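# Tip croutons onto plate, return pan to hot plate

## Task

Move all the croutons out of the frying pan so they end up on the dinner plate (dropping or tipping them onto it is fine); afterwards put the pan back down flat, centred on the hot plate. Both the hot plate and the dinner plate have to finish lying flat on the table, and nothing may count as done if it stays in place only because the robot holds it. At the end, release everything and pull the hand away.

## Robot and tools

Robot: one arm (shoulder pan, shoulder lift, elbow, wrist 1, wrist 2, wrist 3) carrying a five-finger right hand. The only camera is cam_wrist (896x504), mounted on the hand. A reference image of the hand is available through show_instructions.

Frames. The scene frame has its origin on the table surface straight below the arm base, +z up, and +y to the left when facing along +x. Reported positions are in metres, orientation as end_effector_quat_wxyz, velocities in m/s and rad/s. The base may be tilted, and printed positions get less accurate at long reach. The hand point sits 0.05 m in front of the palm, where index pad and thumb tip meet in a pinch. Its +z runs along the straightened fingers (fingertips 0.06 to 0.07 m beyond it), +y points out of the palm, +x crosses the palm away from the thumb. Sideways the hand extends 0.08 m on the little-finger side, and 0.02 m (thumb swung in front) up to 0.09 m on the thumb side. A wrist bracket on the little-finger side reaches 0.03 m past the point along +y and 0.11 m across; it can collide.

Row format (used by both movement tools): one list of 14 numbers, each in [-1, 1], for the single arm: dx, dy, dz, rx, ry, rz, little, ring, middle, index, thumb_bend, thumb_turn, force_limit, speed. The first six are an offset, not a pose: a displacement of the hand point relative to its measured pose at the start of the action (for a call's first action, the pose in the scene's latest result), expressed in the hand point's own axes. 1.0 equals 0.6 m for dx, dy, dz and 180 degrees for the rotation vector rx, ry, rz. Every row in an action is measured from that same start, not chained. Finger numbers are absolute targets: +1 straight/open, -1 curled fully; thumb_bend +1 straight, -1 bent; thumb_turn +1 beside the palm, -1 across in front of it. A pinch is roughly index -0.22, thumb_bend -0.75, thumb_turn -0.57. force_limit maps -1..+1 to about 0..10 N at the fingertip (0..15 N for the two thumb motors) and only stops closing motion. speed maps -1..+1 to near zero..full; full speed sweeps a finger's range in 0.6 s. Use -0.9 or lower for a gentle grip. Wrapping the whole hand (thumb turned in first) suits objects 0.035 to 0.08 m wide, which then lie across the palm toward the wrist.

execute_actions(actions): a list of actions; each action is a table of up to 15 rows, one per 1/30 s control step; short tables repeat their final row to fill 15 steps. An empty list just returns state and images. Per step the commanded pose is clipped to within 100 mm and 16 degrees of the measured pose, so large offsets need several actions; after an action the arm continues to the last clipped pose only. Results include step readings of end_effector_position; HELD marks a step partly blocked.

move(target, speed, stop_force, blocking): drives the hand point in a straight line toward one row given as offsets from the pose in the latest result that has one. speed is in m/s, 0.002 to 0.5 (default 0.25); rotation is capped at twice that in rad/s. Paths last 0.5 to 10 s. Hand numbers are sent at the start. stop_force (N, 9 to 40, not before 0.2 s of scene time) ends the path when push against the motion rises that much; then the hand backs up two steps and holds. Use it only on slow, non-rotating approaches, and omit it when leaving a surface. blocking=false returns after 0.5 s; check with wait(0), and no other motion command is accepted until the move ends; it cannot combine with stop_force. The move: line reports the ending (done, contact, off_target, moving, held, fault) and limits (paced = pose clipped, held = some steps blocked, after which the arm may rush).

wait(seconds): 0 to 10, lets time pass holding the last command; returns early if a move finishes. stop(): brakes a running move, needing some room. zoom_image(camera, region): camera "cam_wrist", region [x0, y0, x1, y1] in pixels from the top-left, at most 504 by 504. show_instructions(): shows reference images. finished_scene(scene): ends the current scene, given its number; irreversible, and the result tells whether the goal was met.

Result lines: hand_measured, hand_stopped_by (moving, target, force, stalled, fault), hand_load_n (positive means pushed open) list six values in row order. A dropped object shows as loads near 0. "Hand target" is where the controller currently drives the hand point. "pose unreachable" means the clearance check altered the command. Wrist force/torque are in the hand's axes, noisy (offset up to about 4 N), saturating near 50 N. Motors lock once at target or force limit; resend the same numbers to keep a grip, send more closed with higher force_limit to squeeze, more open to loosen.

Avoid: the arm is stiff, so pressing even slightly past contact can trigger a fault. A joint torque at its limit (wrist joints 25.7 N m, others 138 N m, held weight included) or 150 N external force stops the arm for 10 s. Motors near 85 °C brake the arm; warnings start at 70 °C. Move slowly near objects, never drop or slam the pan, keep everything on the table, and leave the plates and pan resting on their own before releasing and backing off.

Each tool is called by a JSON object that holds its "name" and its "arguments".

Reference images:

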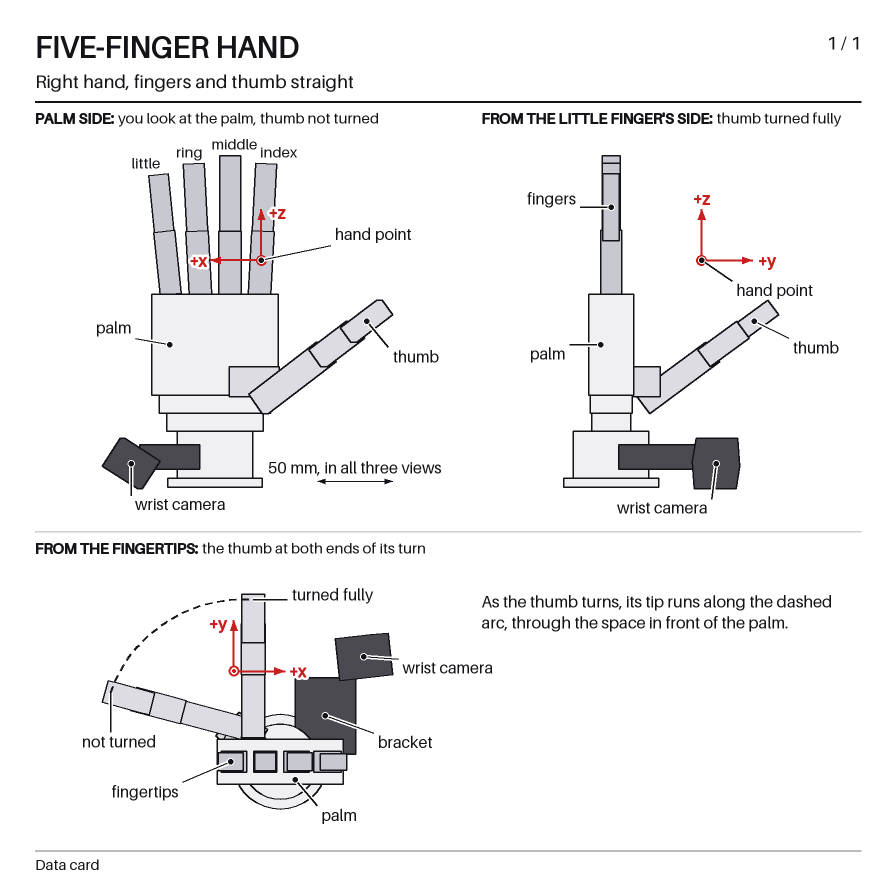

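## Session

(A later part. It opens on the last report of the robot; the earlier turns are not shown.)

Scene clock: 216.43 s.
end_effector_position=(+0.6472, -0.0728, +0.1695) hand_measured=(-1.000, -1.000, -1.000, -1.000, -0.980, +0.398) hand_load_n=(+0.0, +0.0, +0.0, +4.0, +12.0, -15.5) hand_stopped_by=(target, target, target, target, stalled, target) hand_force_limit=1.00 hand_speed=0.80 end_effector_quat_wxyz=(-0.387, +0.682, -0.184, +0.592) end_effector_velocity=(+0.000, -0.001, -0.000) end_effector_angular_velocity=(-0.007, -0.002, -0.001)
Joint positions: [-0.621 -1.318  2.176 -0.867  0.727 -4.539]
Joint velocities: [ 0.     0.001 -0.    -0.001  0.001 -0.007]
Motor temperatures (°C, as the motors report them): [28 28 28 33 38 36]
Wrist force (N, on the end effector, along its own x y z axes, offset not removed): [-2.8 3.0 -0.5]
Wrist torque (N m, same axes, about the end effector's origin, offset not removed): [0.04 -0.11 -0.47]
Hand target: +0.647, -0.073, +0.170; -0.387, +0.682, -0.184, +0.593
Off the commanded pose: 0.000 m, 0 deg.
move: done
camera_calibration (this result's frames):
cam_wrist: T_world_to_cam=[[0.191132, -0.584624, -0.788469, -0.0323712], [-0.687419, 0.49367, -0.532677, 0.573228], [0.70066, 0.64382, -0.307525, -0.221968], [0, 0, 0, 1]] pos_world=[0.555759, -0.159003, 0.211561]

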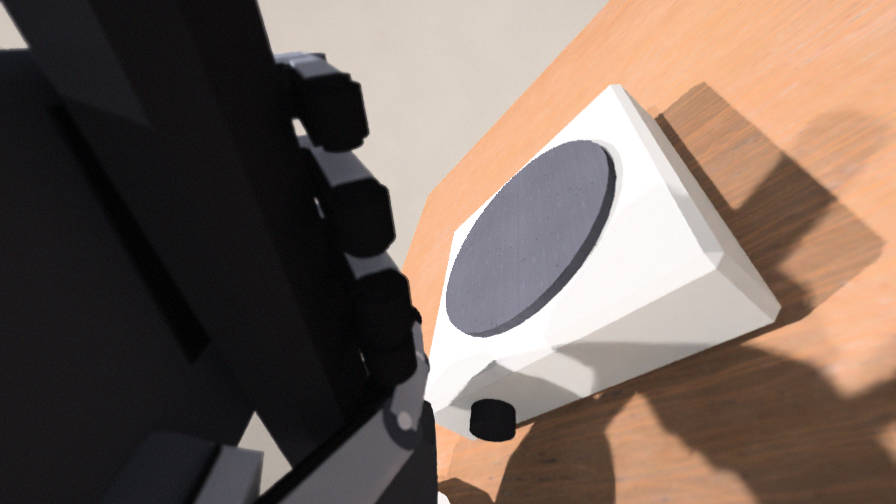

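{"name": "move", "arguments": {"target": [0.006,-0.089,-0.033,0,0,-0.0833,-1,-1,-1,-1,-1,0.4,1,0.8], "speed": 0.07}}

{"name": "move", "arguments": {"target": [0.002,-0.094,0,0,0,-0.0833,-1,-1,-1,-1,-1,0.4,1,0.8], "speed": 0.05}}

{"name": "move", "arguments": {"target": [0.018,-0.1075,0,0,0,-0.0833,-1,-1,-1,-1,-1,0.4,1,0.8], "speed": 0.035}}

Scene clock: 233.87 s.
end_effector_position=(+0.6180, -0.0478, +0.2115) hand_measured=(-1.000, -1.000, -1.000, -1.000, -0.980, +0.398) hand_load_n=(+0.0, +0.0, +0.0, +4.0, +12.0, -14.5) hand_stopped_by=(target, target, target, target, stalled, target) hand_force_limit=1.00 hand_speed=0.80 end_effector_quat_wxyz=(-0.307, +0.700, -0.094, +0.638) end_effector_velocity=(-0.001, +0.001, +0.001) end_effector_angular_velocity=(-0.006, -0.002, +0.001)
Joint positions: [-0.54  -1.399  2.299 -0.908  0.809 -4.801]
Joint velocities: [ 0.003 -0.002  0.003 -0.001  0.002 -0.007]
Motor temperatures (°C, as the motors report them): [28 28 28 33 38 36]
Wrist force (N, on the end effector, along its own x y z axes, offset not removed): [-4.3 1.9 0.9]
Wrist torque (N m, same axes, about the end effector's origin, offset not removed): [-0.14 -0.06 -0.40]
Hand target: +0.618, -0.048, +0.212; -0.307, +0.700, -0.094, +0.638
Off the commanded pose: 0.000 m, 0 deg.
move: done
camera_calibration (this result's frames):
cam_wrist: T_world_to_cam=[[0.247469, -0.758536, -0.602812, -0.0614521], [-0.63745, 0.341083, -0.690883, 0.558448], [0.729669, 0.555235, -0.399121, -0.207583], [0, 0, 0, 1]] pos_world=[0.522657, -0.121833, 0.265927]

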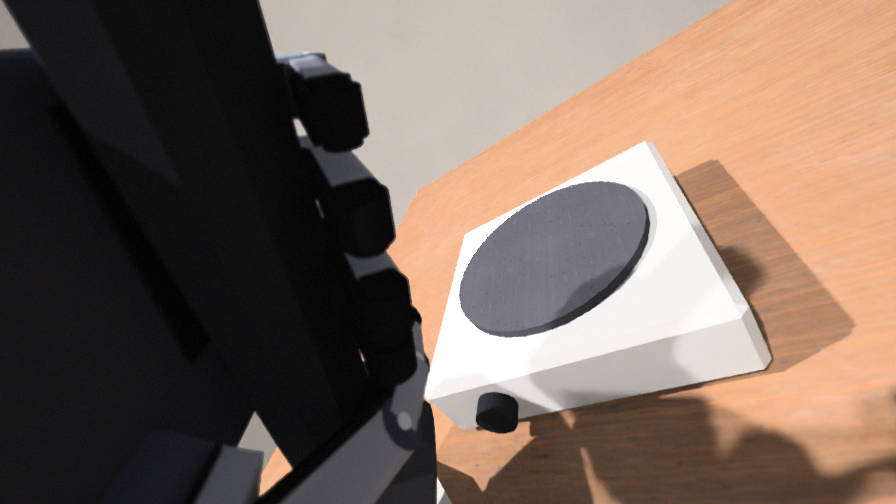

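Scene clock: 236.80 s.
end_effector_position=(+0.6035, -0.0037, +0.2432) hand_measured=(-1.000, -1.000, -1.000, -1.000, -0.980, +0.398) hand_load_n=(+0.0, +0.0, +0.5, +4.5, +11.5, -13.5) hand_stopped_by=(target, target, target, target, stalled, target) hand_force_limit=1.00 hand_speed=0.80 end_effector_quat_wxyz=(-0.221, +0.706, -0.002, +0.672) end_effector_velocity=(-0.001, +0.001, -0.000) end_effector_angular_velocity=(-0.004, +0.000, +0.001)
Joint positions: [-0.388 -1.378  2.363 -0.992  0.961 -5.064]
Joint velocities: [ 0.003  0.002  0.001 -0.001  0.003 -0.005]
Motor temperatures (°C, as the motors report them): [28 28 28 33 38 36]
Wrist force (N, on the end effector, along its own x y z axes, offset not removed): [-6.7 2.5 0.1]
Wrist torque (N m, same axes, about the end effector's origin, offset not removed): [0.30 0.02 -0.29]
Hand target: +0.603, -0.004, +0.243; -0.221, +0.706, -0.002, +0.672
Off the commanded pose: 0.000 m, 0 deg.
move: done
camera_calibration (this result's frames):
cam_wrist: T_world_to_cam=[[0.287031, -0.881027, -0.376039, -0.0847859], [-0.57657, 0.154591, -0.80229, 0.545774], [0.764971, 0.447095, -0.463601, -0.214792], [0, 0, 0, 1]] pos_world=[0.503323, -0.0630377, 0.306408]

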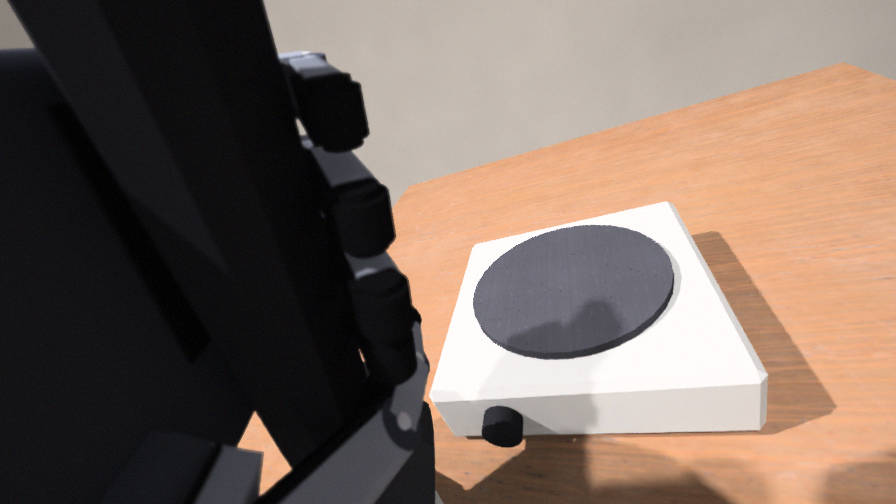

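Scene clock: 240.80 s.
end_effector_position=(+0.5855, +0.0511, +0.2735) hand_measured=(-1.000, -1.000, -1.000, -1.000, -0.980, +0.398) hand_load_n=(+0.0, +0.0, +1.5, +5.0, +11.0, -13.0) hand_stopped_by=(target, target, target, target, stalled, target) hand_force_limit=1.00 hand_speed=0.80 end_effector_quat_wxyz=(-0.131, +0.701, +0.090, +0.695) end_effector_velocity=(-0.000, +0.000, +0.001) end_effector_angular_velocity=(-0.006, -0.003, -0.002)
Joint positions: [-0.2   -1.3    2.398 -1.105  1.148 -5.327]
Joint velocities: [ 0.004  0.     0.    -0.003  0.005 -0.006]
Motor temperatures (°C, as the motors report them): [28 28 28 33 38 36]
Wrist force (N, on the end effector, along its own x y z axes, offset not removed): [-4.8 2.1 -2.3]
Wrist torque (N m, same axes, about the end effector's origin, offset not removed): [0.64 -0.07 -0.27]
Hand target: +0.585, +0.051, +0.274; -0.131, +0.701, +0.091, +0.695
Off the commanded pose: 0.000 m, 0 deg.
move: done
camera_calibration (this result's frames):
cam_wrist: T_world_to_cam=[[0.307091, -0.943609, -0.123684, -0.0975454], [-0.50888, -0.0529911, -0.859205, 0.5378], [0.804199, 0.326794, -0.496457, -0.219299], [0, 0, 0, 1]] pos_world=[0.479991, 0.00811974, 0.341143]

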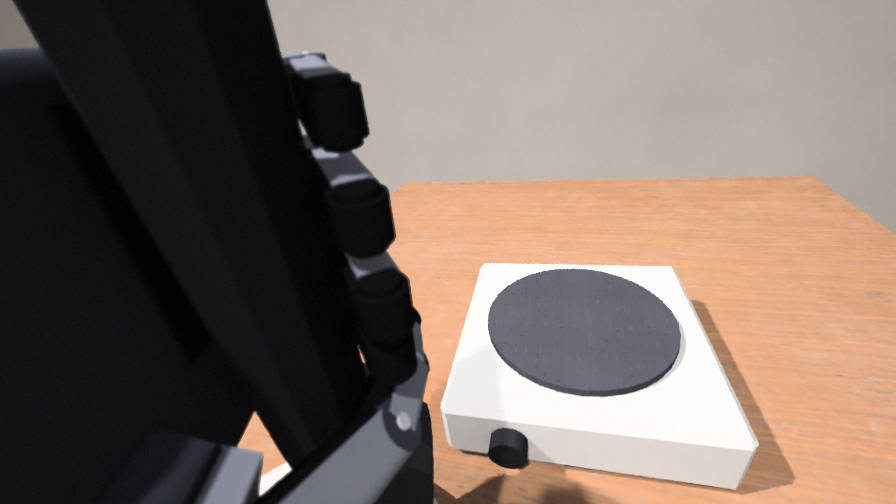

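{"name": "move", "arguments": {"target": [0.02,-0.095,0,0,0,-0.0833,-1,-1,-1,-1,-1,0.4,1,0.8], "speed": 0.035}}

{"name": "move", "arguments": {"target": [0.03,-0.1075,0,0,0,-0.0833,-1,-1,-1,-1,-1,0.4,1,0.8], "speed": 0.04}}

Scene clock: 252.23 s.
end_effector_position=(+0.5681, +0.1043, +0.2887) hand_measured=(-1.000, -1.000, -1.000, -1.000, -0.980, +0.398) hand_load_n=(+0.0, +0.0, +2.0, +5.0, +10.5, -12.5) hand_stopped_by=(target, target, target, target, stalled, target) hand_force_limit=1.00 hand_speed=0.80 end_effector_quat_wxyz=(-0.040, +0.683, +0.181, +0.707) end_effector_velocity=(-0.001, +0.002, -0.001) end_effector_angular_velocity=(-0.005, +0.001, +0.001)
Joint positions: [-0.046 -1.166  2.401 -1.241  1.303 -5.59 ]
Joint velocities: [ 0.003  0.005  0.    -0.002  0.004 -0.005]
Motor temperatures (°C, as the motors report them): [28 28 28 33 38 36]
Wrist force (N, on the end effector, along its own x y z axes, offset not removed): [-5.1 -3.8 0.2]
Wrist torque (N m, same axes, about the end effector's origin, offset not removed): [-0.35 0.01 0.09]
Hand target: +0.568, +0.104, +0.289; -0.040, +0.683, +0.181, +0.707
Off the commanded pose: 0.000 m, 0 deg.
move: done
camera_calibration (this result's frames):
cam_wrist: T_world_to_cam=[[0.306225, -0.942041, 0.137058, -0.115073], [-0.43896, -0.267488, -0.857767, 0.527053], [0.844713, 0.202506, -0.49543, -0.225531], [0, 0, 0, 1]] pos_world=[0.457102, 0.0782487, 0.356126]

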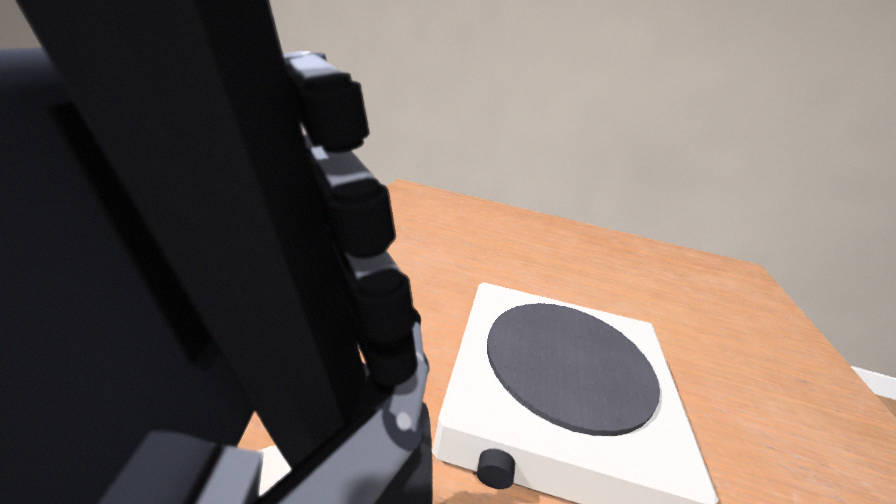

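Scene clock: 255.80 s.
end_effector_position=(+0.5476, +0.1676, +0.2933) hand_measured=(-1.000, -1.000, -1.000, -1.000, -0.980, +0.398) hand_load_n=(+0.0, +1.0, +2.5, +5.0, +10.5, -12.0) hand_stopped_by=(target, target, target, target, stalled, target) hand_force_limit=1.00 hand_speed=0.80 end_effector_quat_wxyz=(+0.053, +0.653, +0.269, +0.706) end_effector_velocity=(+0.000, +0.000, +0.001) end_effector_angular_velocity=(-0.004, -0.002, -0.001)
Joint positions: [ 0.103 -0.979  2.368 -1.395  1.451 -5.852]
Joint velocities: [ 0.002  0.001 -0.001 -0.002  0.002 -0.004]
Motor temperatures (°C, as the motors report them): [28 28 28 33 38 36]
Wrist force (N, on the end effector, along its own x y z axes, offset not removed): [-3.7 -4.6 -0.4]
Wrist torque (N m, same axes, about the end effector's origin, offset not removed): [-0.28 0.04 0.12]
Hand target: +0.548, +0.168, +0.293; +0.053, +0.653, +0.269, +0.706
Off the commanded pose: 0.000 m, 0 deg.
move: done
camera_calibration (this result's frames):
cam_wrist: T_world_to_cam=[[0.284458, -0.876404, 0.388587, -0.122608], [-0.371549, -0.474435, -0.798036, 0.519113], [0.883762, 0.0826285, -0.460584, -0.230223], [0, 0, 0, 1]] pos_world=[0.431215, 0.157855, 0.355878]

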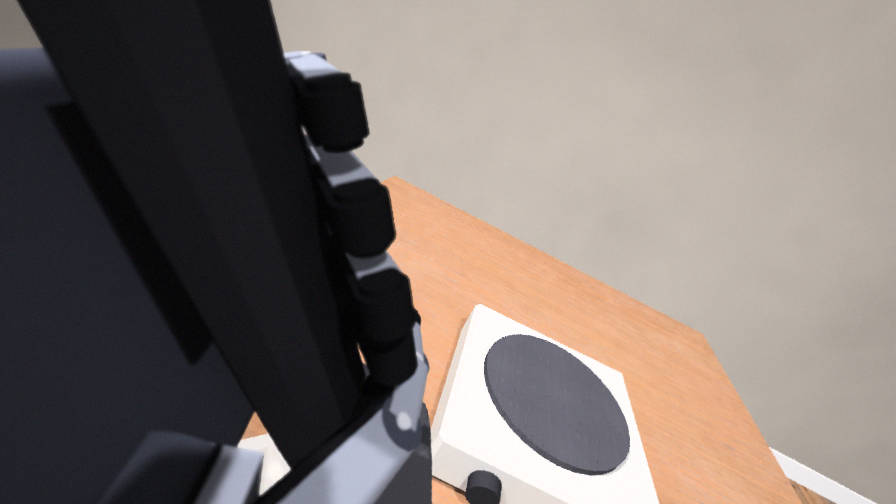

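{"name": "move", "arguments": {"target": [0.073,-0.027,0,0,0,-0.0444,-1,-1,-1,-1,-1,0.4,1,0.8], "speed": 0.06}}

{"name": "move", "arguments": {"target": [-0.245,0.235,0,0,0,0.628,-1,-1,-1,-1,-1,0.4,1,0.8], "speed": 0.3}}

Scene clock: 264.20 s.
end_effector_position=(+0.5369, +0.1999, +0.3251) hand_measured=(-1.000, -1.000, -1.000, -1.000, -0.980, +0.398) hand_load_n=(+0.0, +1.0, +3.0, +5.0, +10.5, -12.0) hand_stopped_by=(target, target, target, target, stalled, target) hand_force_limit=1.00 hand_speed=0.80 end_effector_quat_wxyz=(+0.102, +0.633, +0.313, +0.700) end_effector_velocity=(-0.000, +0.000, +0.001) end_effector_angular_velocity=(-0.003, -0.001, -0.001)
Joint positions: [ 0.23  -0.958  2.328 -1.375  1.578 -5.993]
Joint velocities: [ 0.004 -0.001 -0.001  0.001  0.005 -0.003]
Motor temperatures (°C, as the motors report them): [28 28 28 33 38 36]
Wrist force (N, on the end effector, along its own x y z axes, offset not removed): [-5.2 -3.3 2.2]
Wrist torque (N m, same axes, about the end effector's origin, offset not removed): [-0.15 0.11 0.26]
Hand target: +0.537, +0.200, +0.325; +0.102, +0.633, +0.314, +0.700
Off the commanded pose: 0.000 m, 0 deg.
move: done
camera_calibration (this result's frames):
cam_wrist: T_world_to_cam=[[0.264771, -0.816627, 0.512851, -0.1454], [-0.338236, -0.57669, -0.743657, 0.540719], [0.903046, 0.0234341, -0.428904, -0.217694], [0, 0, 0, 1]] pos_world=[0.417977, 0.198191, 0.383308]

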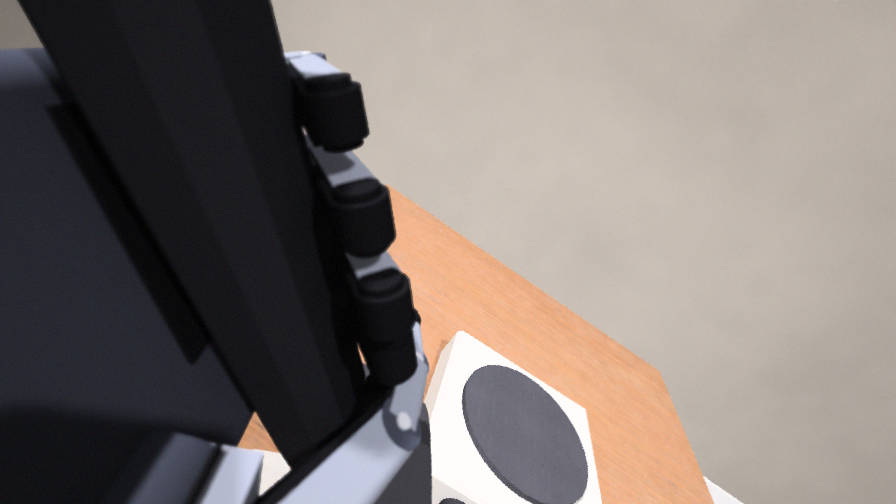

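Scene clock: 267.97 s.
end_effector_position=(+0.5986, +0.0108, +0.2845) hand_measured=(-1.000, -1.000, -1.000, -1.000, -0.980, +0.398) hand_load_n=(+0.0, +0.0, +0.0, +4.0, +9.0, -17.0) hand_stopped_by=(target, target, target, target, stalled, target) hand_force_limit=1.00 hand_speed=0.80 end_effector_quat_wxyz=(-0.528, +0.611, -0.355, +0.471) end_effector_velocity=(-0.000, -0.000, -0.001) end_effector_angular_velocity=(+0.010, +0.003, +0.002)
Joint positions: [-0.396 -1.564  2.281 -0.724  0.952 -4.015]
Joint velocities: [-0.004  0.001 -0.001  0.001 -0.006  0.01 ]
Motor temperatures (°C, as the motors report them): [28 28 28 33 38 36]
Wrist force (N, on the end effector, along its own x y z axes, offset not removed): [0.1 3.1 2.3]
Wrist torque (N m, same axes, about the end effector's origin, offset not removed): [-0.37 -0.28 -0.56]
Hand target: +0.599, +0.011, +0.284; -0.528, +0.611, -0.355, +0.471
Off the commanded pose: 0.001 m, 0 deg.
move: done
camera_calibration (this result's frames):
cam_wrist: T_world_to_cam=[[0.042862, -0.128826, -0.990741, 0.257854], [-0.742451, 0.65945, -0.117868, 0.472937], [0.668528, 0.740628, -0.0673814, -0.256545], [0, 0, 0, 1]] pos_world=[0.511587, -0.0886556, 0.293925]

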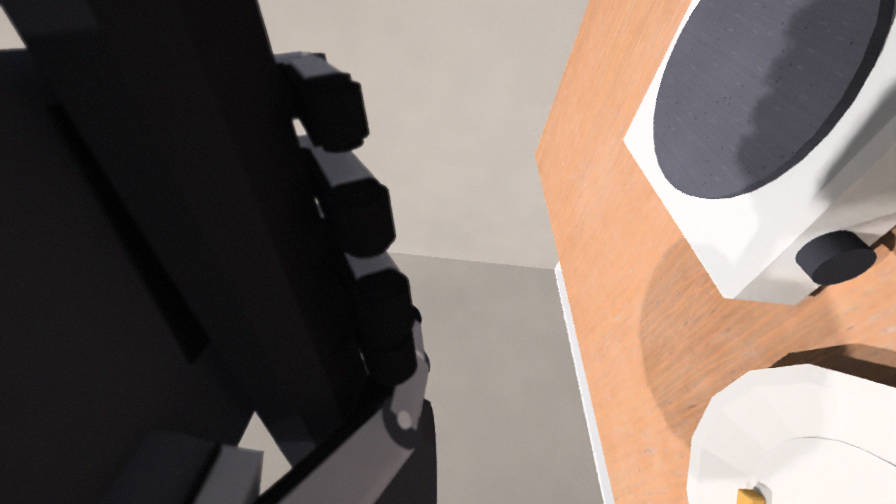

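{"name": "move", "arguments": {"target": [0.3235,0.356,0.358,0,0,0,-1,-1,-1,-1,-1,0.4,1,0.8], "speed": 0.2}}

{"name": "move", "arguments": {"target": [-0.007,0.034,0,0,0,0,-1,-1,-1,-1,-1,0.4,1,0.8], "speed": 0.02, "stop_force": 9}}

{"name": "move", "arguments": {"target": [0,0,0,0,0,0,-1,-1,-1,-1,0.2,0.4,1,0]}}

{"name": "move", "arguments": {"target": [0,0,0,0,0,0,1,1,1,1,0.2,-0.3,1,0.6]}}

Scene clock: 279.53 s.
end_effector_position=(+0.8757, -0.1446, +0.1155) hand_measured=(-1.000, -1.000, -1.000, -1.000, -0.980, +0.398) hand_load_n=(+0.0, +0.0, +0.0, +4.0, +9.5, -17.0) hand_stopped_by=(target, target, target, target, stalled, target) hand_force_limit=1.00 hand_speed=0.80 end_effector_quat_wxyz=(-0.528, +0.611, -0.355, +0.471) end_effector_velocity=(+0.002, -0.001, +0.001) end_effector_angular_velocity=(-0.001, +0.000, -0.000)
Joint positions: [-0.569 -0.899  1.291 -0.401  0.779 -4.013]
Joint velocities: [ 0.001  0.001 -0.007  0.006  0.001 -0.001]
Motor temperatures (°C, as the motors report them): [28 28 28 33 38 36]
Wrist force (N, on the end effector, along its own x y z axes, offset not removed): [-0.7 2.7 -2.2]
Wrist torque (N m, same axes, about the end effector's origin, offset not removed): [-0.25 0.10 -0.67]
Hand target: +0.876, -0.144, +0.116; -0.528, +0.611, -0.355, +0.471
Off the commanded pose: 0.001 m, 0 deg.
move: done
camera_calibration (this result's frames):
cam_wrist: T_world_to_cam=[[0.0428108, -0.128656, -0.990765, 0.0585605], [-0.742183, 0.659773, -0.117744, 0.761027], [0.668828, 0.74037, -0.0672407, -0.338449], [0, 0, 0, 1]] pos_world=[0.788679, -0.243993, 0.124869]

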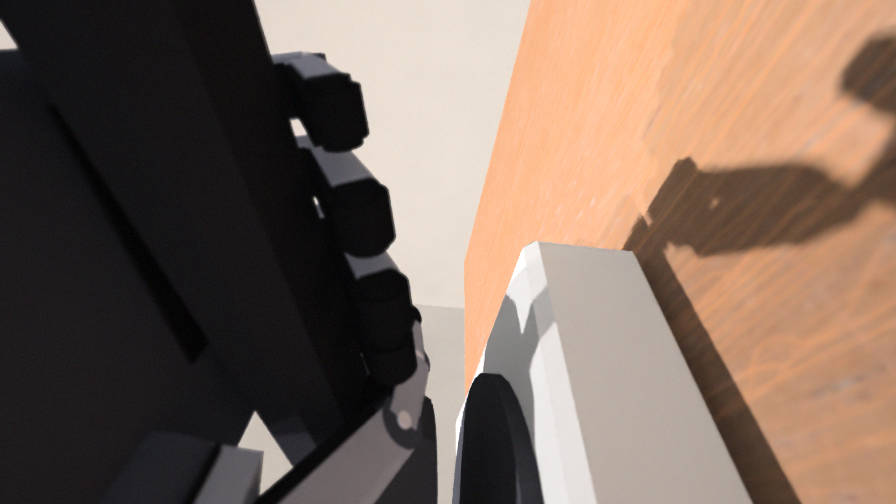

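Scene clock: 280.87 s.
end_effector_position=(+0.8758, -0.1446, +0.0947) hand_measured=(-1.000, -1.000, -1.000, -1.000, -0.980, +0.398) hand_load_n=(+0.0, +0.0, +0.0, +4.0, +9.5, -17.0) hand_stopped_by=(target, target, target, target, stalled, target) hand_force_limit=1.00 hand_speed=0.80 end_effector_quat_wxyz=(-0.528, +0.611, -0.355, +0.471) end_effector_velocity=(-0.000, +0.000, -0.000) end_effector_angular_velocity=(+0.001, -0.001, +0.001)
Joint positions: [-0.584 -0.866  1.279 -0.422  0.765 -4.013]
Joint velocities: [-0.001  0.001 -0.001 -0.    -0.002  0.001]
Motor temperatures (°C, as the motors report them): [28 28 28 33 38 36]
Wrist force (N, on the end effector, along its own x y z axes, offset not removed): [-0.3 3.2 2.8]
Wrist torque (N m, same axes, about the end effector's origin, offset not removed): [-0.12 -0.18 -0.88]
Hand target: +0.876, -0.145, +0.095; -0.528, +0.611, -0.355, +0.471
Off the commanded pose: 0.000 m, 0 deg.
move: done
camera_calibration (this result's frames):
cam_wrist: T_world_to_cam=[[0.0428148, -0.128642, -0.990766, 0.0380078], [-0.742176, 0.659782, -0.117739, 0.758638], [0.668836, 0.740364, -0.0672268, -0.33991], [0, 0, 0, 1]] pos_world=[0.78876, -0.243989, 0.104127]

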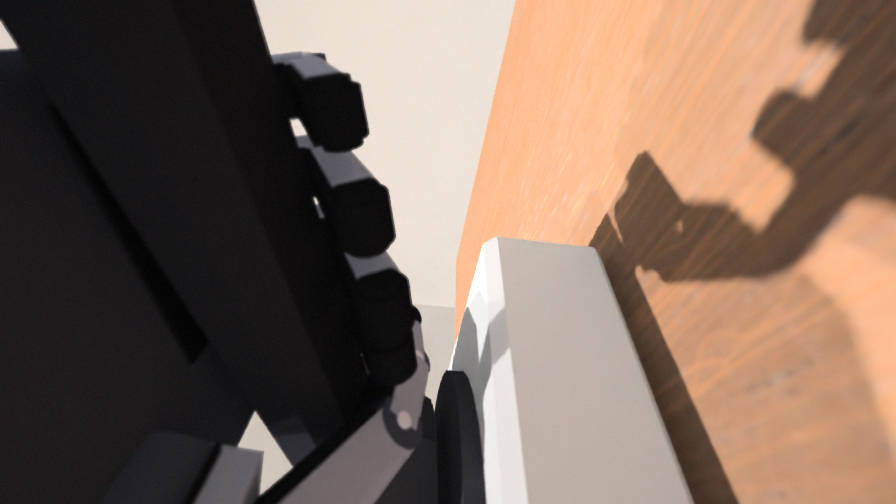

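Scene clock: 282.27 s.
end_effector_position=(+0.8758, -0.1446, +0.0947) hand_measured=(-1.000, -1.000, -1.000, -1.000, +0.200, +0.400) hand_load_n=(+0.0, +0.0, +0.0, +3.5, +0.0, +0.0) hand_stopped_by=(target, target, target, target, target, target) hand_force_limit=1.00 hand_speed=0.00 end_effector_quat_wxyz=(-0.528, +0.611, -0.355, +0.471) end_effector_velocity=(+0.000, -0.001, +0.001) end_effector_angular_velocity=(+0.000, -0.000, -0.001)
Joint positions: [-0.584 -0.866  1.279 -0.422  0.765 -4.013]
Joint velocities: [-0.    -0.001 -0.     0.001  0.     0.   ]
Motor temperatures (°C, as the motors report them): [28 28 28 33 38 36]
Wrist force (N, on the end effector, along its own x y z axes, offset not removed): [-0.4 1.4 -1.2]
Wrist torque (N m, same axes, about the end effector's origin, offset not removed): [-0.01 0.04 -0.27]
Hand target: +0.876, -0.145, +0.095; -0.528, +0.611, -0.355, +0.471
Off the commanded pose: 0.000 m, 0 deg.
move: done
camera_calibration (this result's frames):
cam_wrist: T_world_to_cam=[[0.0428532, -0.128667, -0.990762, 0.0379691], [-0.742156, 0.659796, -0.117786, 0.758652], [0.668856, 0.740347, -0.0672163, -0.339918], [0, 0, 0, 1]] pos_world=[0.788767, -0.244013, 0.104129]

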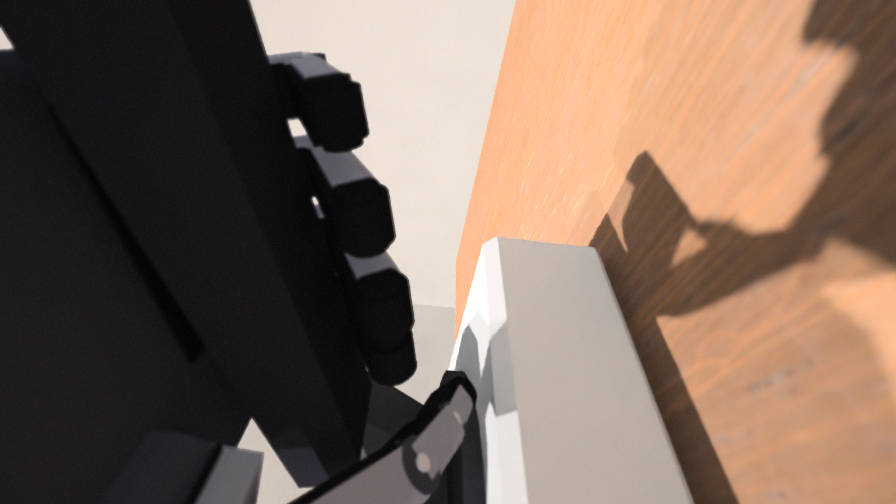

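Scene clock: 283.30 s.
end_effector_position=(+0.8758, -0.1446, +0.0947) hand_measured=(+1.000, +1.000, +1.000, +1.000, +0.200, -0.300) hand_load_n=(+0.0, +0.0, +0.0, +0.0, +0.0, +0.0) hand_stopped_by=(target, target, target, target, target, target) hand_force_limit=1.00 hand_speed=0.60 end_effector_quat_wxyz=(-0.528, +0.611, -0.355, +0.471) end_effector_velocity=(+0.000, -0.001, +0.001) end_effector_angular_velocity=(-0.001, -0.001, -0.001)
Joint positions: [-0.584 -0.866  1.279 -0.422  0.765 -4.013]
Joint velocities: [-0.    -0.001  0.    -0.     0.     0.   ]
Motor temperatures (°C, as the motors report them): [28 28 28 33 38 36]
Wrist force (N, on the end effector, along its own x y z axes, offset not removed): [-1.2 -1.3 1.0]
Wrist torque (N m, same axes, about the end effector's origin, offset not removed): [-0.12 -0.09 -0.18]
Hand target: +0.876, -0.145, +0.095; -0.528, +0.611, -0.355, +0.471
Off the commanded pose: 0.000 m, 0 deg.
move: done
camera_calibration (this result's frames):
cam_wrist: T_world_to_cam=[[0.0428809, -0.128688, -0.990758, 0.0379648], [-0.742141, 0.659807, -0.117822, 0.758665], [0.668871, 0.740334, -0.0672116, -0.339921], [0, 0, 0, 1]] pos_world=[0.788772, -0.244032, 0.104155]

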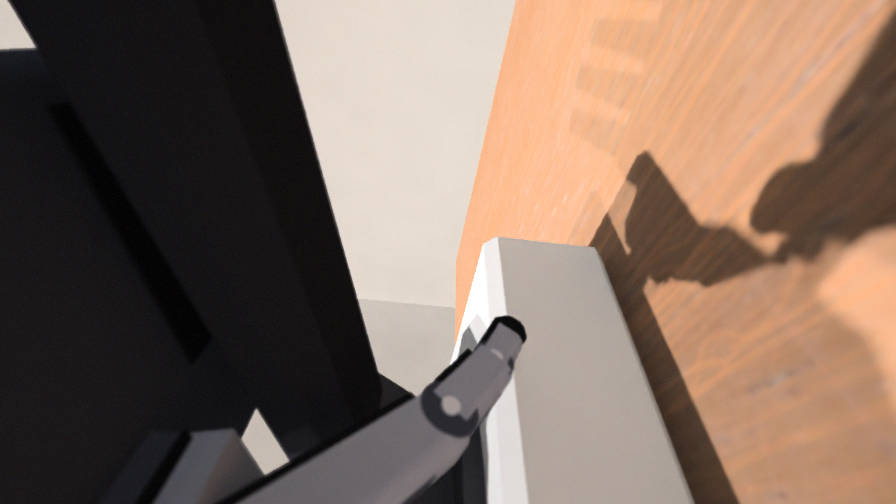

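{"name": "move", "arguments": {"target": [0,-0.033,-0.15,0,0,0,1,1,1,1,1,-1,1,0.6], "speed": 0.12}}

{"name": "move", "arguments": {"target": [0,-0.17,-0.04,0,0,0,1,1,1,1,1,-1,1,0.6]}}

{"name": "move", "arguments": {"target": [-0.188,-0.362,-0.1,-0.356,0.076,-0.016,1,1,1,1,1,1,1,0.6], "speed": 0.35}}

Scene clock: 292.03 s.
end_effector_position=(+0.7890, -0.1685, +0.1138) hand_measured=(+1.000, +1.000, +1.000, +1.000, +1.000, -1.000) hand_load_n=(+0.0, +0.0, +0.0, +0.0, +0.0, +0.0) hand_stopped_by=(target, target, target, target, target, target) hand_force_limit=1.00 hand_speed=0.60 end_effector_quat_wxyz=(-0.528, +0.610, -0.355, +0.471) end_effector_velocity=(-0.001, -0.000, -0.000) end_effector_angular_velocity=(+0.000, +0.001, -0.001)
Joint positions: [-0.681 -1.058  1.569 -0.522  0.667 -4.011]
Joint velocities: [-0.001 -0.002  0.003 -0.001 -0.     0.   ]
Motor temperatures (°C, as the motors report them): [28 28 28 33 38 36]
Wrist force (N, on the end effector, along its own x y z axes, offset not removed): [2.3 0.9 0.1]
Wrist torque (N m, same axes, about the end effector's origin, offset not removed): [0.09 -0.48 0.14]
Hand target: +0.789, -0.169, +0.114; -0.528, +0.610, -0.356, +0.471
Off the commanded pose: 0.000 m, 0 deg.
move: done
camera_calibration (this result's frames):
cam_wrist: T_world_to_cam=[[0.0428966, -0.128585, -0.99077, 0.0575326], [-0.742121, 0.659839, -0.117767, 0.712236], [0.668892, 0.740323, -0.0671207, -0.262884], [0, 0, 0, 1]] pos_world=[0.701939, -0.267944, 0.123234]

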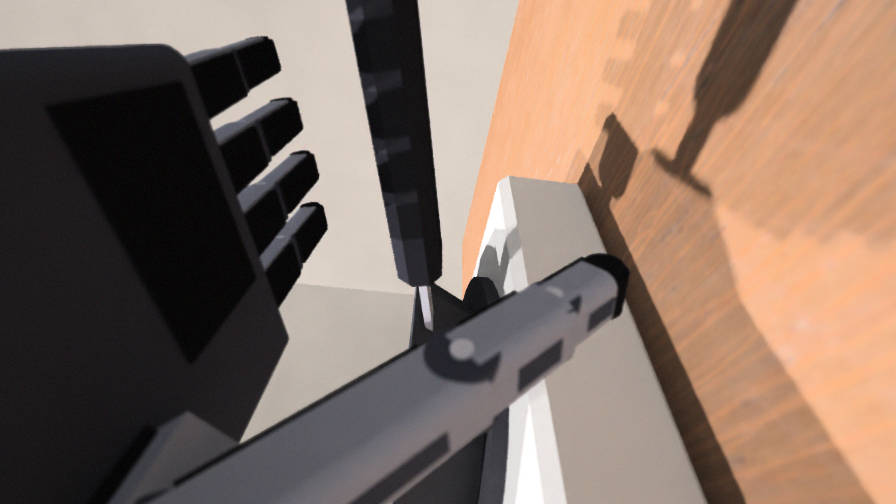

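Scene clock: 293.00 s.
end_effector_position=(+0.7594, -0.1564, +0.2135) hand_measured=(+1.000, +1.000, +1.000, +1.000, +1.000, -1.000) hand_load_n=(+0.0, +0.0, +0.0, +0.0, +0.0, +0.0) hand_stopped_by=(target, target, target, target, target, target) hand_force_limit=1.00 hand_speed=0.60 end_effector_quat_wxyz=(-0.528, +0.611, -0.355, +0.471) end_effector_velocity=(-0.000, +0.000, +0.001) end_effector_angular_velocity=(+0.000, +0.000, +0.001)
Joint positions: [-0.62  -1.269  1.698 -0.438  0.729 -4.012]
Joint velocities: [ 0.001 -0.001  0.001  0.001  0.    -0.   ]
Motor temperatures (°C, as the motors report them): [28 28 28 33 38 36]
Wrist force (N, on the end effector, along its own x y z axes, offset not removed): [-1.0 1.4 -1.0]
Wrist torque (N m, same axes, about the end effector's origin, offset not removed): [0.55 0.09 -0.13]
Hand target: +0.759, -0.156, +0.214; -0.528, +0.611, -0.355, +0.471
Off the commanded pose: 0.000 m, 0 deg.
move: done
camera_calibration (this result's frames):
cam_wrist: T_world_to_cam=[[0.0428472, -0.128629, -0.990767, 0.159095], [-0.742158, 0.6598, -0.117756, 0.694031], [0.668854, 0.74035, -0.0671927, -0.245362], [0, 0, 0, 1]] pos_world=[0.672375, -0.255803, 0.222866]

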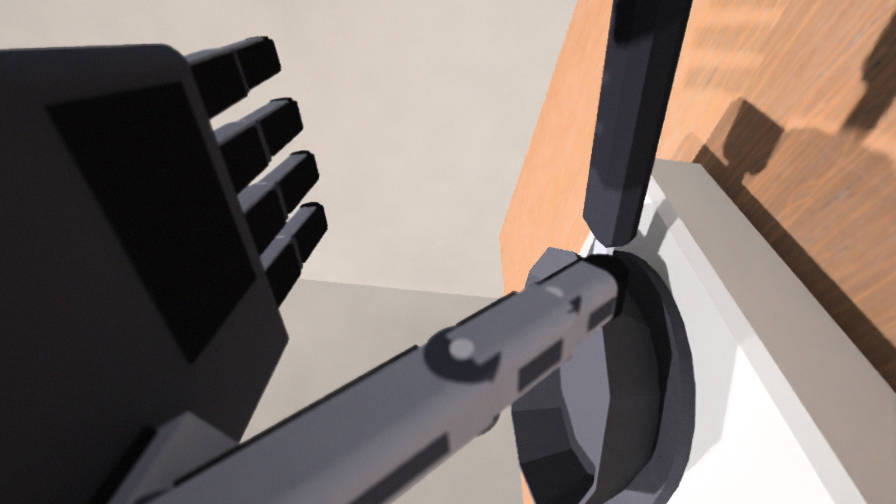

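Scene clock: 295.33 s.
end_effector_position=(+0.6539, -0.0292, +0.4034) hand_measured=(+1.000, +1.000, +1.000, +1.000, +1.000, +1.000) hand_load_n=(+0.0, +0.0, +0.0, +0.0, +0.0, +0.0) hand_stopped_by=(target, target, target, target, target, target) hand_force_limit=1.00 hand_speed=0.60 end_effector_quat_wxyz=(-0.069, +0.748, -0.593, +0.291) end_effector_velocity=(-0.000, -0.000, -0.001) end_effector_angular_velocity=(+0.001, +0.009, -0.003)
Joint positions: [ 0.246 -0.98   0.986  0.776  2.547 -3.637]
Joint velocities: [-0.001  0.009 -0.013  0.02   0.002  0.013]
Motor temperatures (°C, as the motors report them): [28 28 28 33 38 36]
Wrist force (N, on the end effector, along its own x y z axes, offset not removed): [4.2 0.3 3.5]
Wrist torque (N m, same axes, about the end effector's origin, offset not removed): [0.06 -0.86 0.20]
Hand target: +0.654, -0.029, +0.403; -0.069, +0.748, -0.593, +0.291
Off the commanded pose: 0.001 m, 0 deg.
move: done
camera_calibration (this result's frames):
cam_wrist: T_world_to_cam=[[-0.853532, -0.225746, -0.469598, 0.741234], [-0.321129, 0.937661, 0.132924, 0.185863], [0.410316, 0.264257, -0.872817, 0.22394], [0, 0, 0, 1]] pos_world=[0.600467, -0.0661239, 0.518835]

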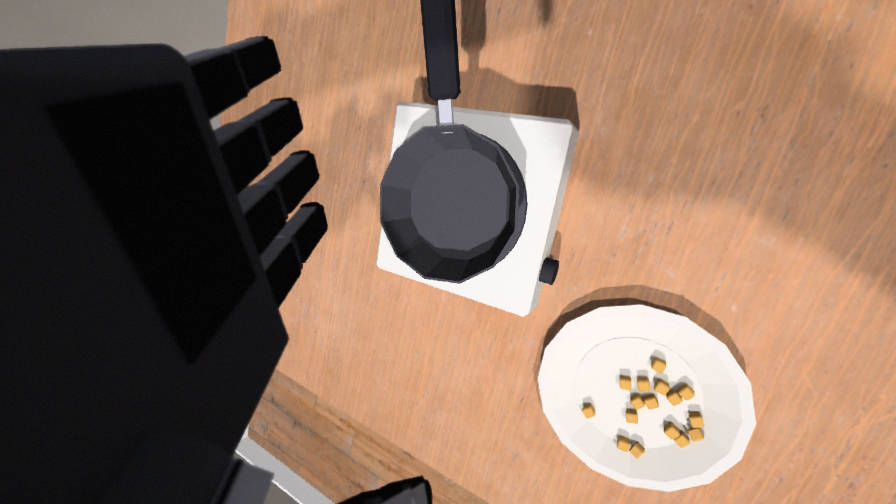

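All 16 croutons are on the plate, and the pan is within about 5 mm of where it started.

{"name": "finished_scene", "arguments": {"scene": 1}}

The scene is finished: the task was done.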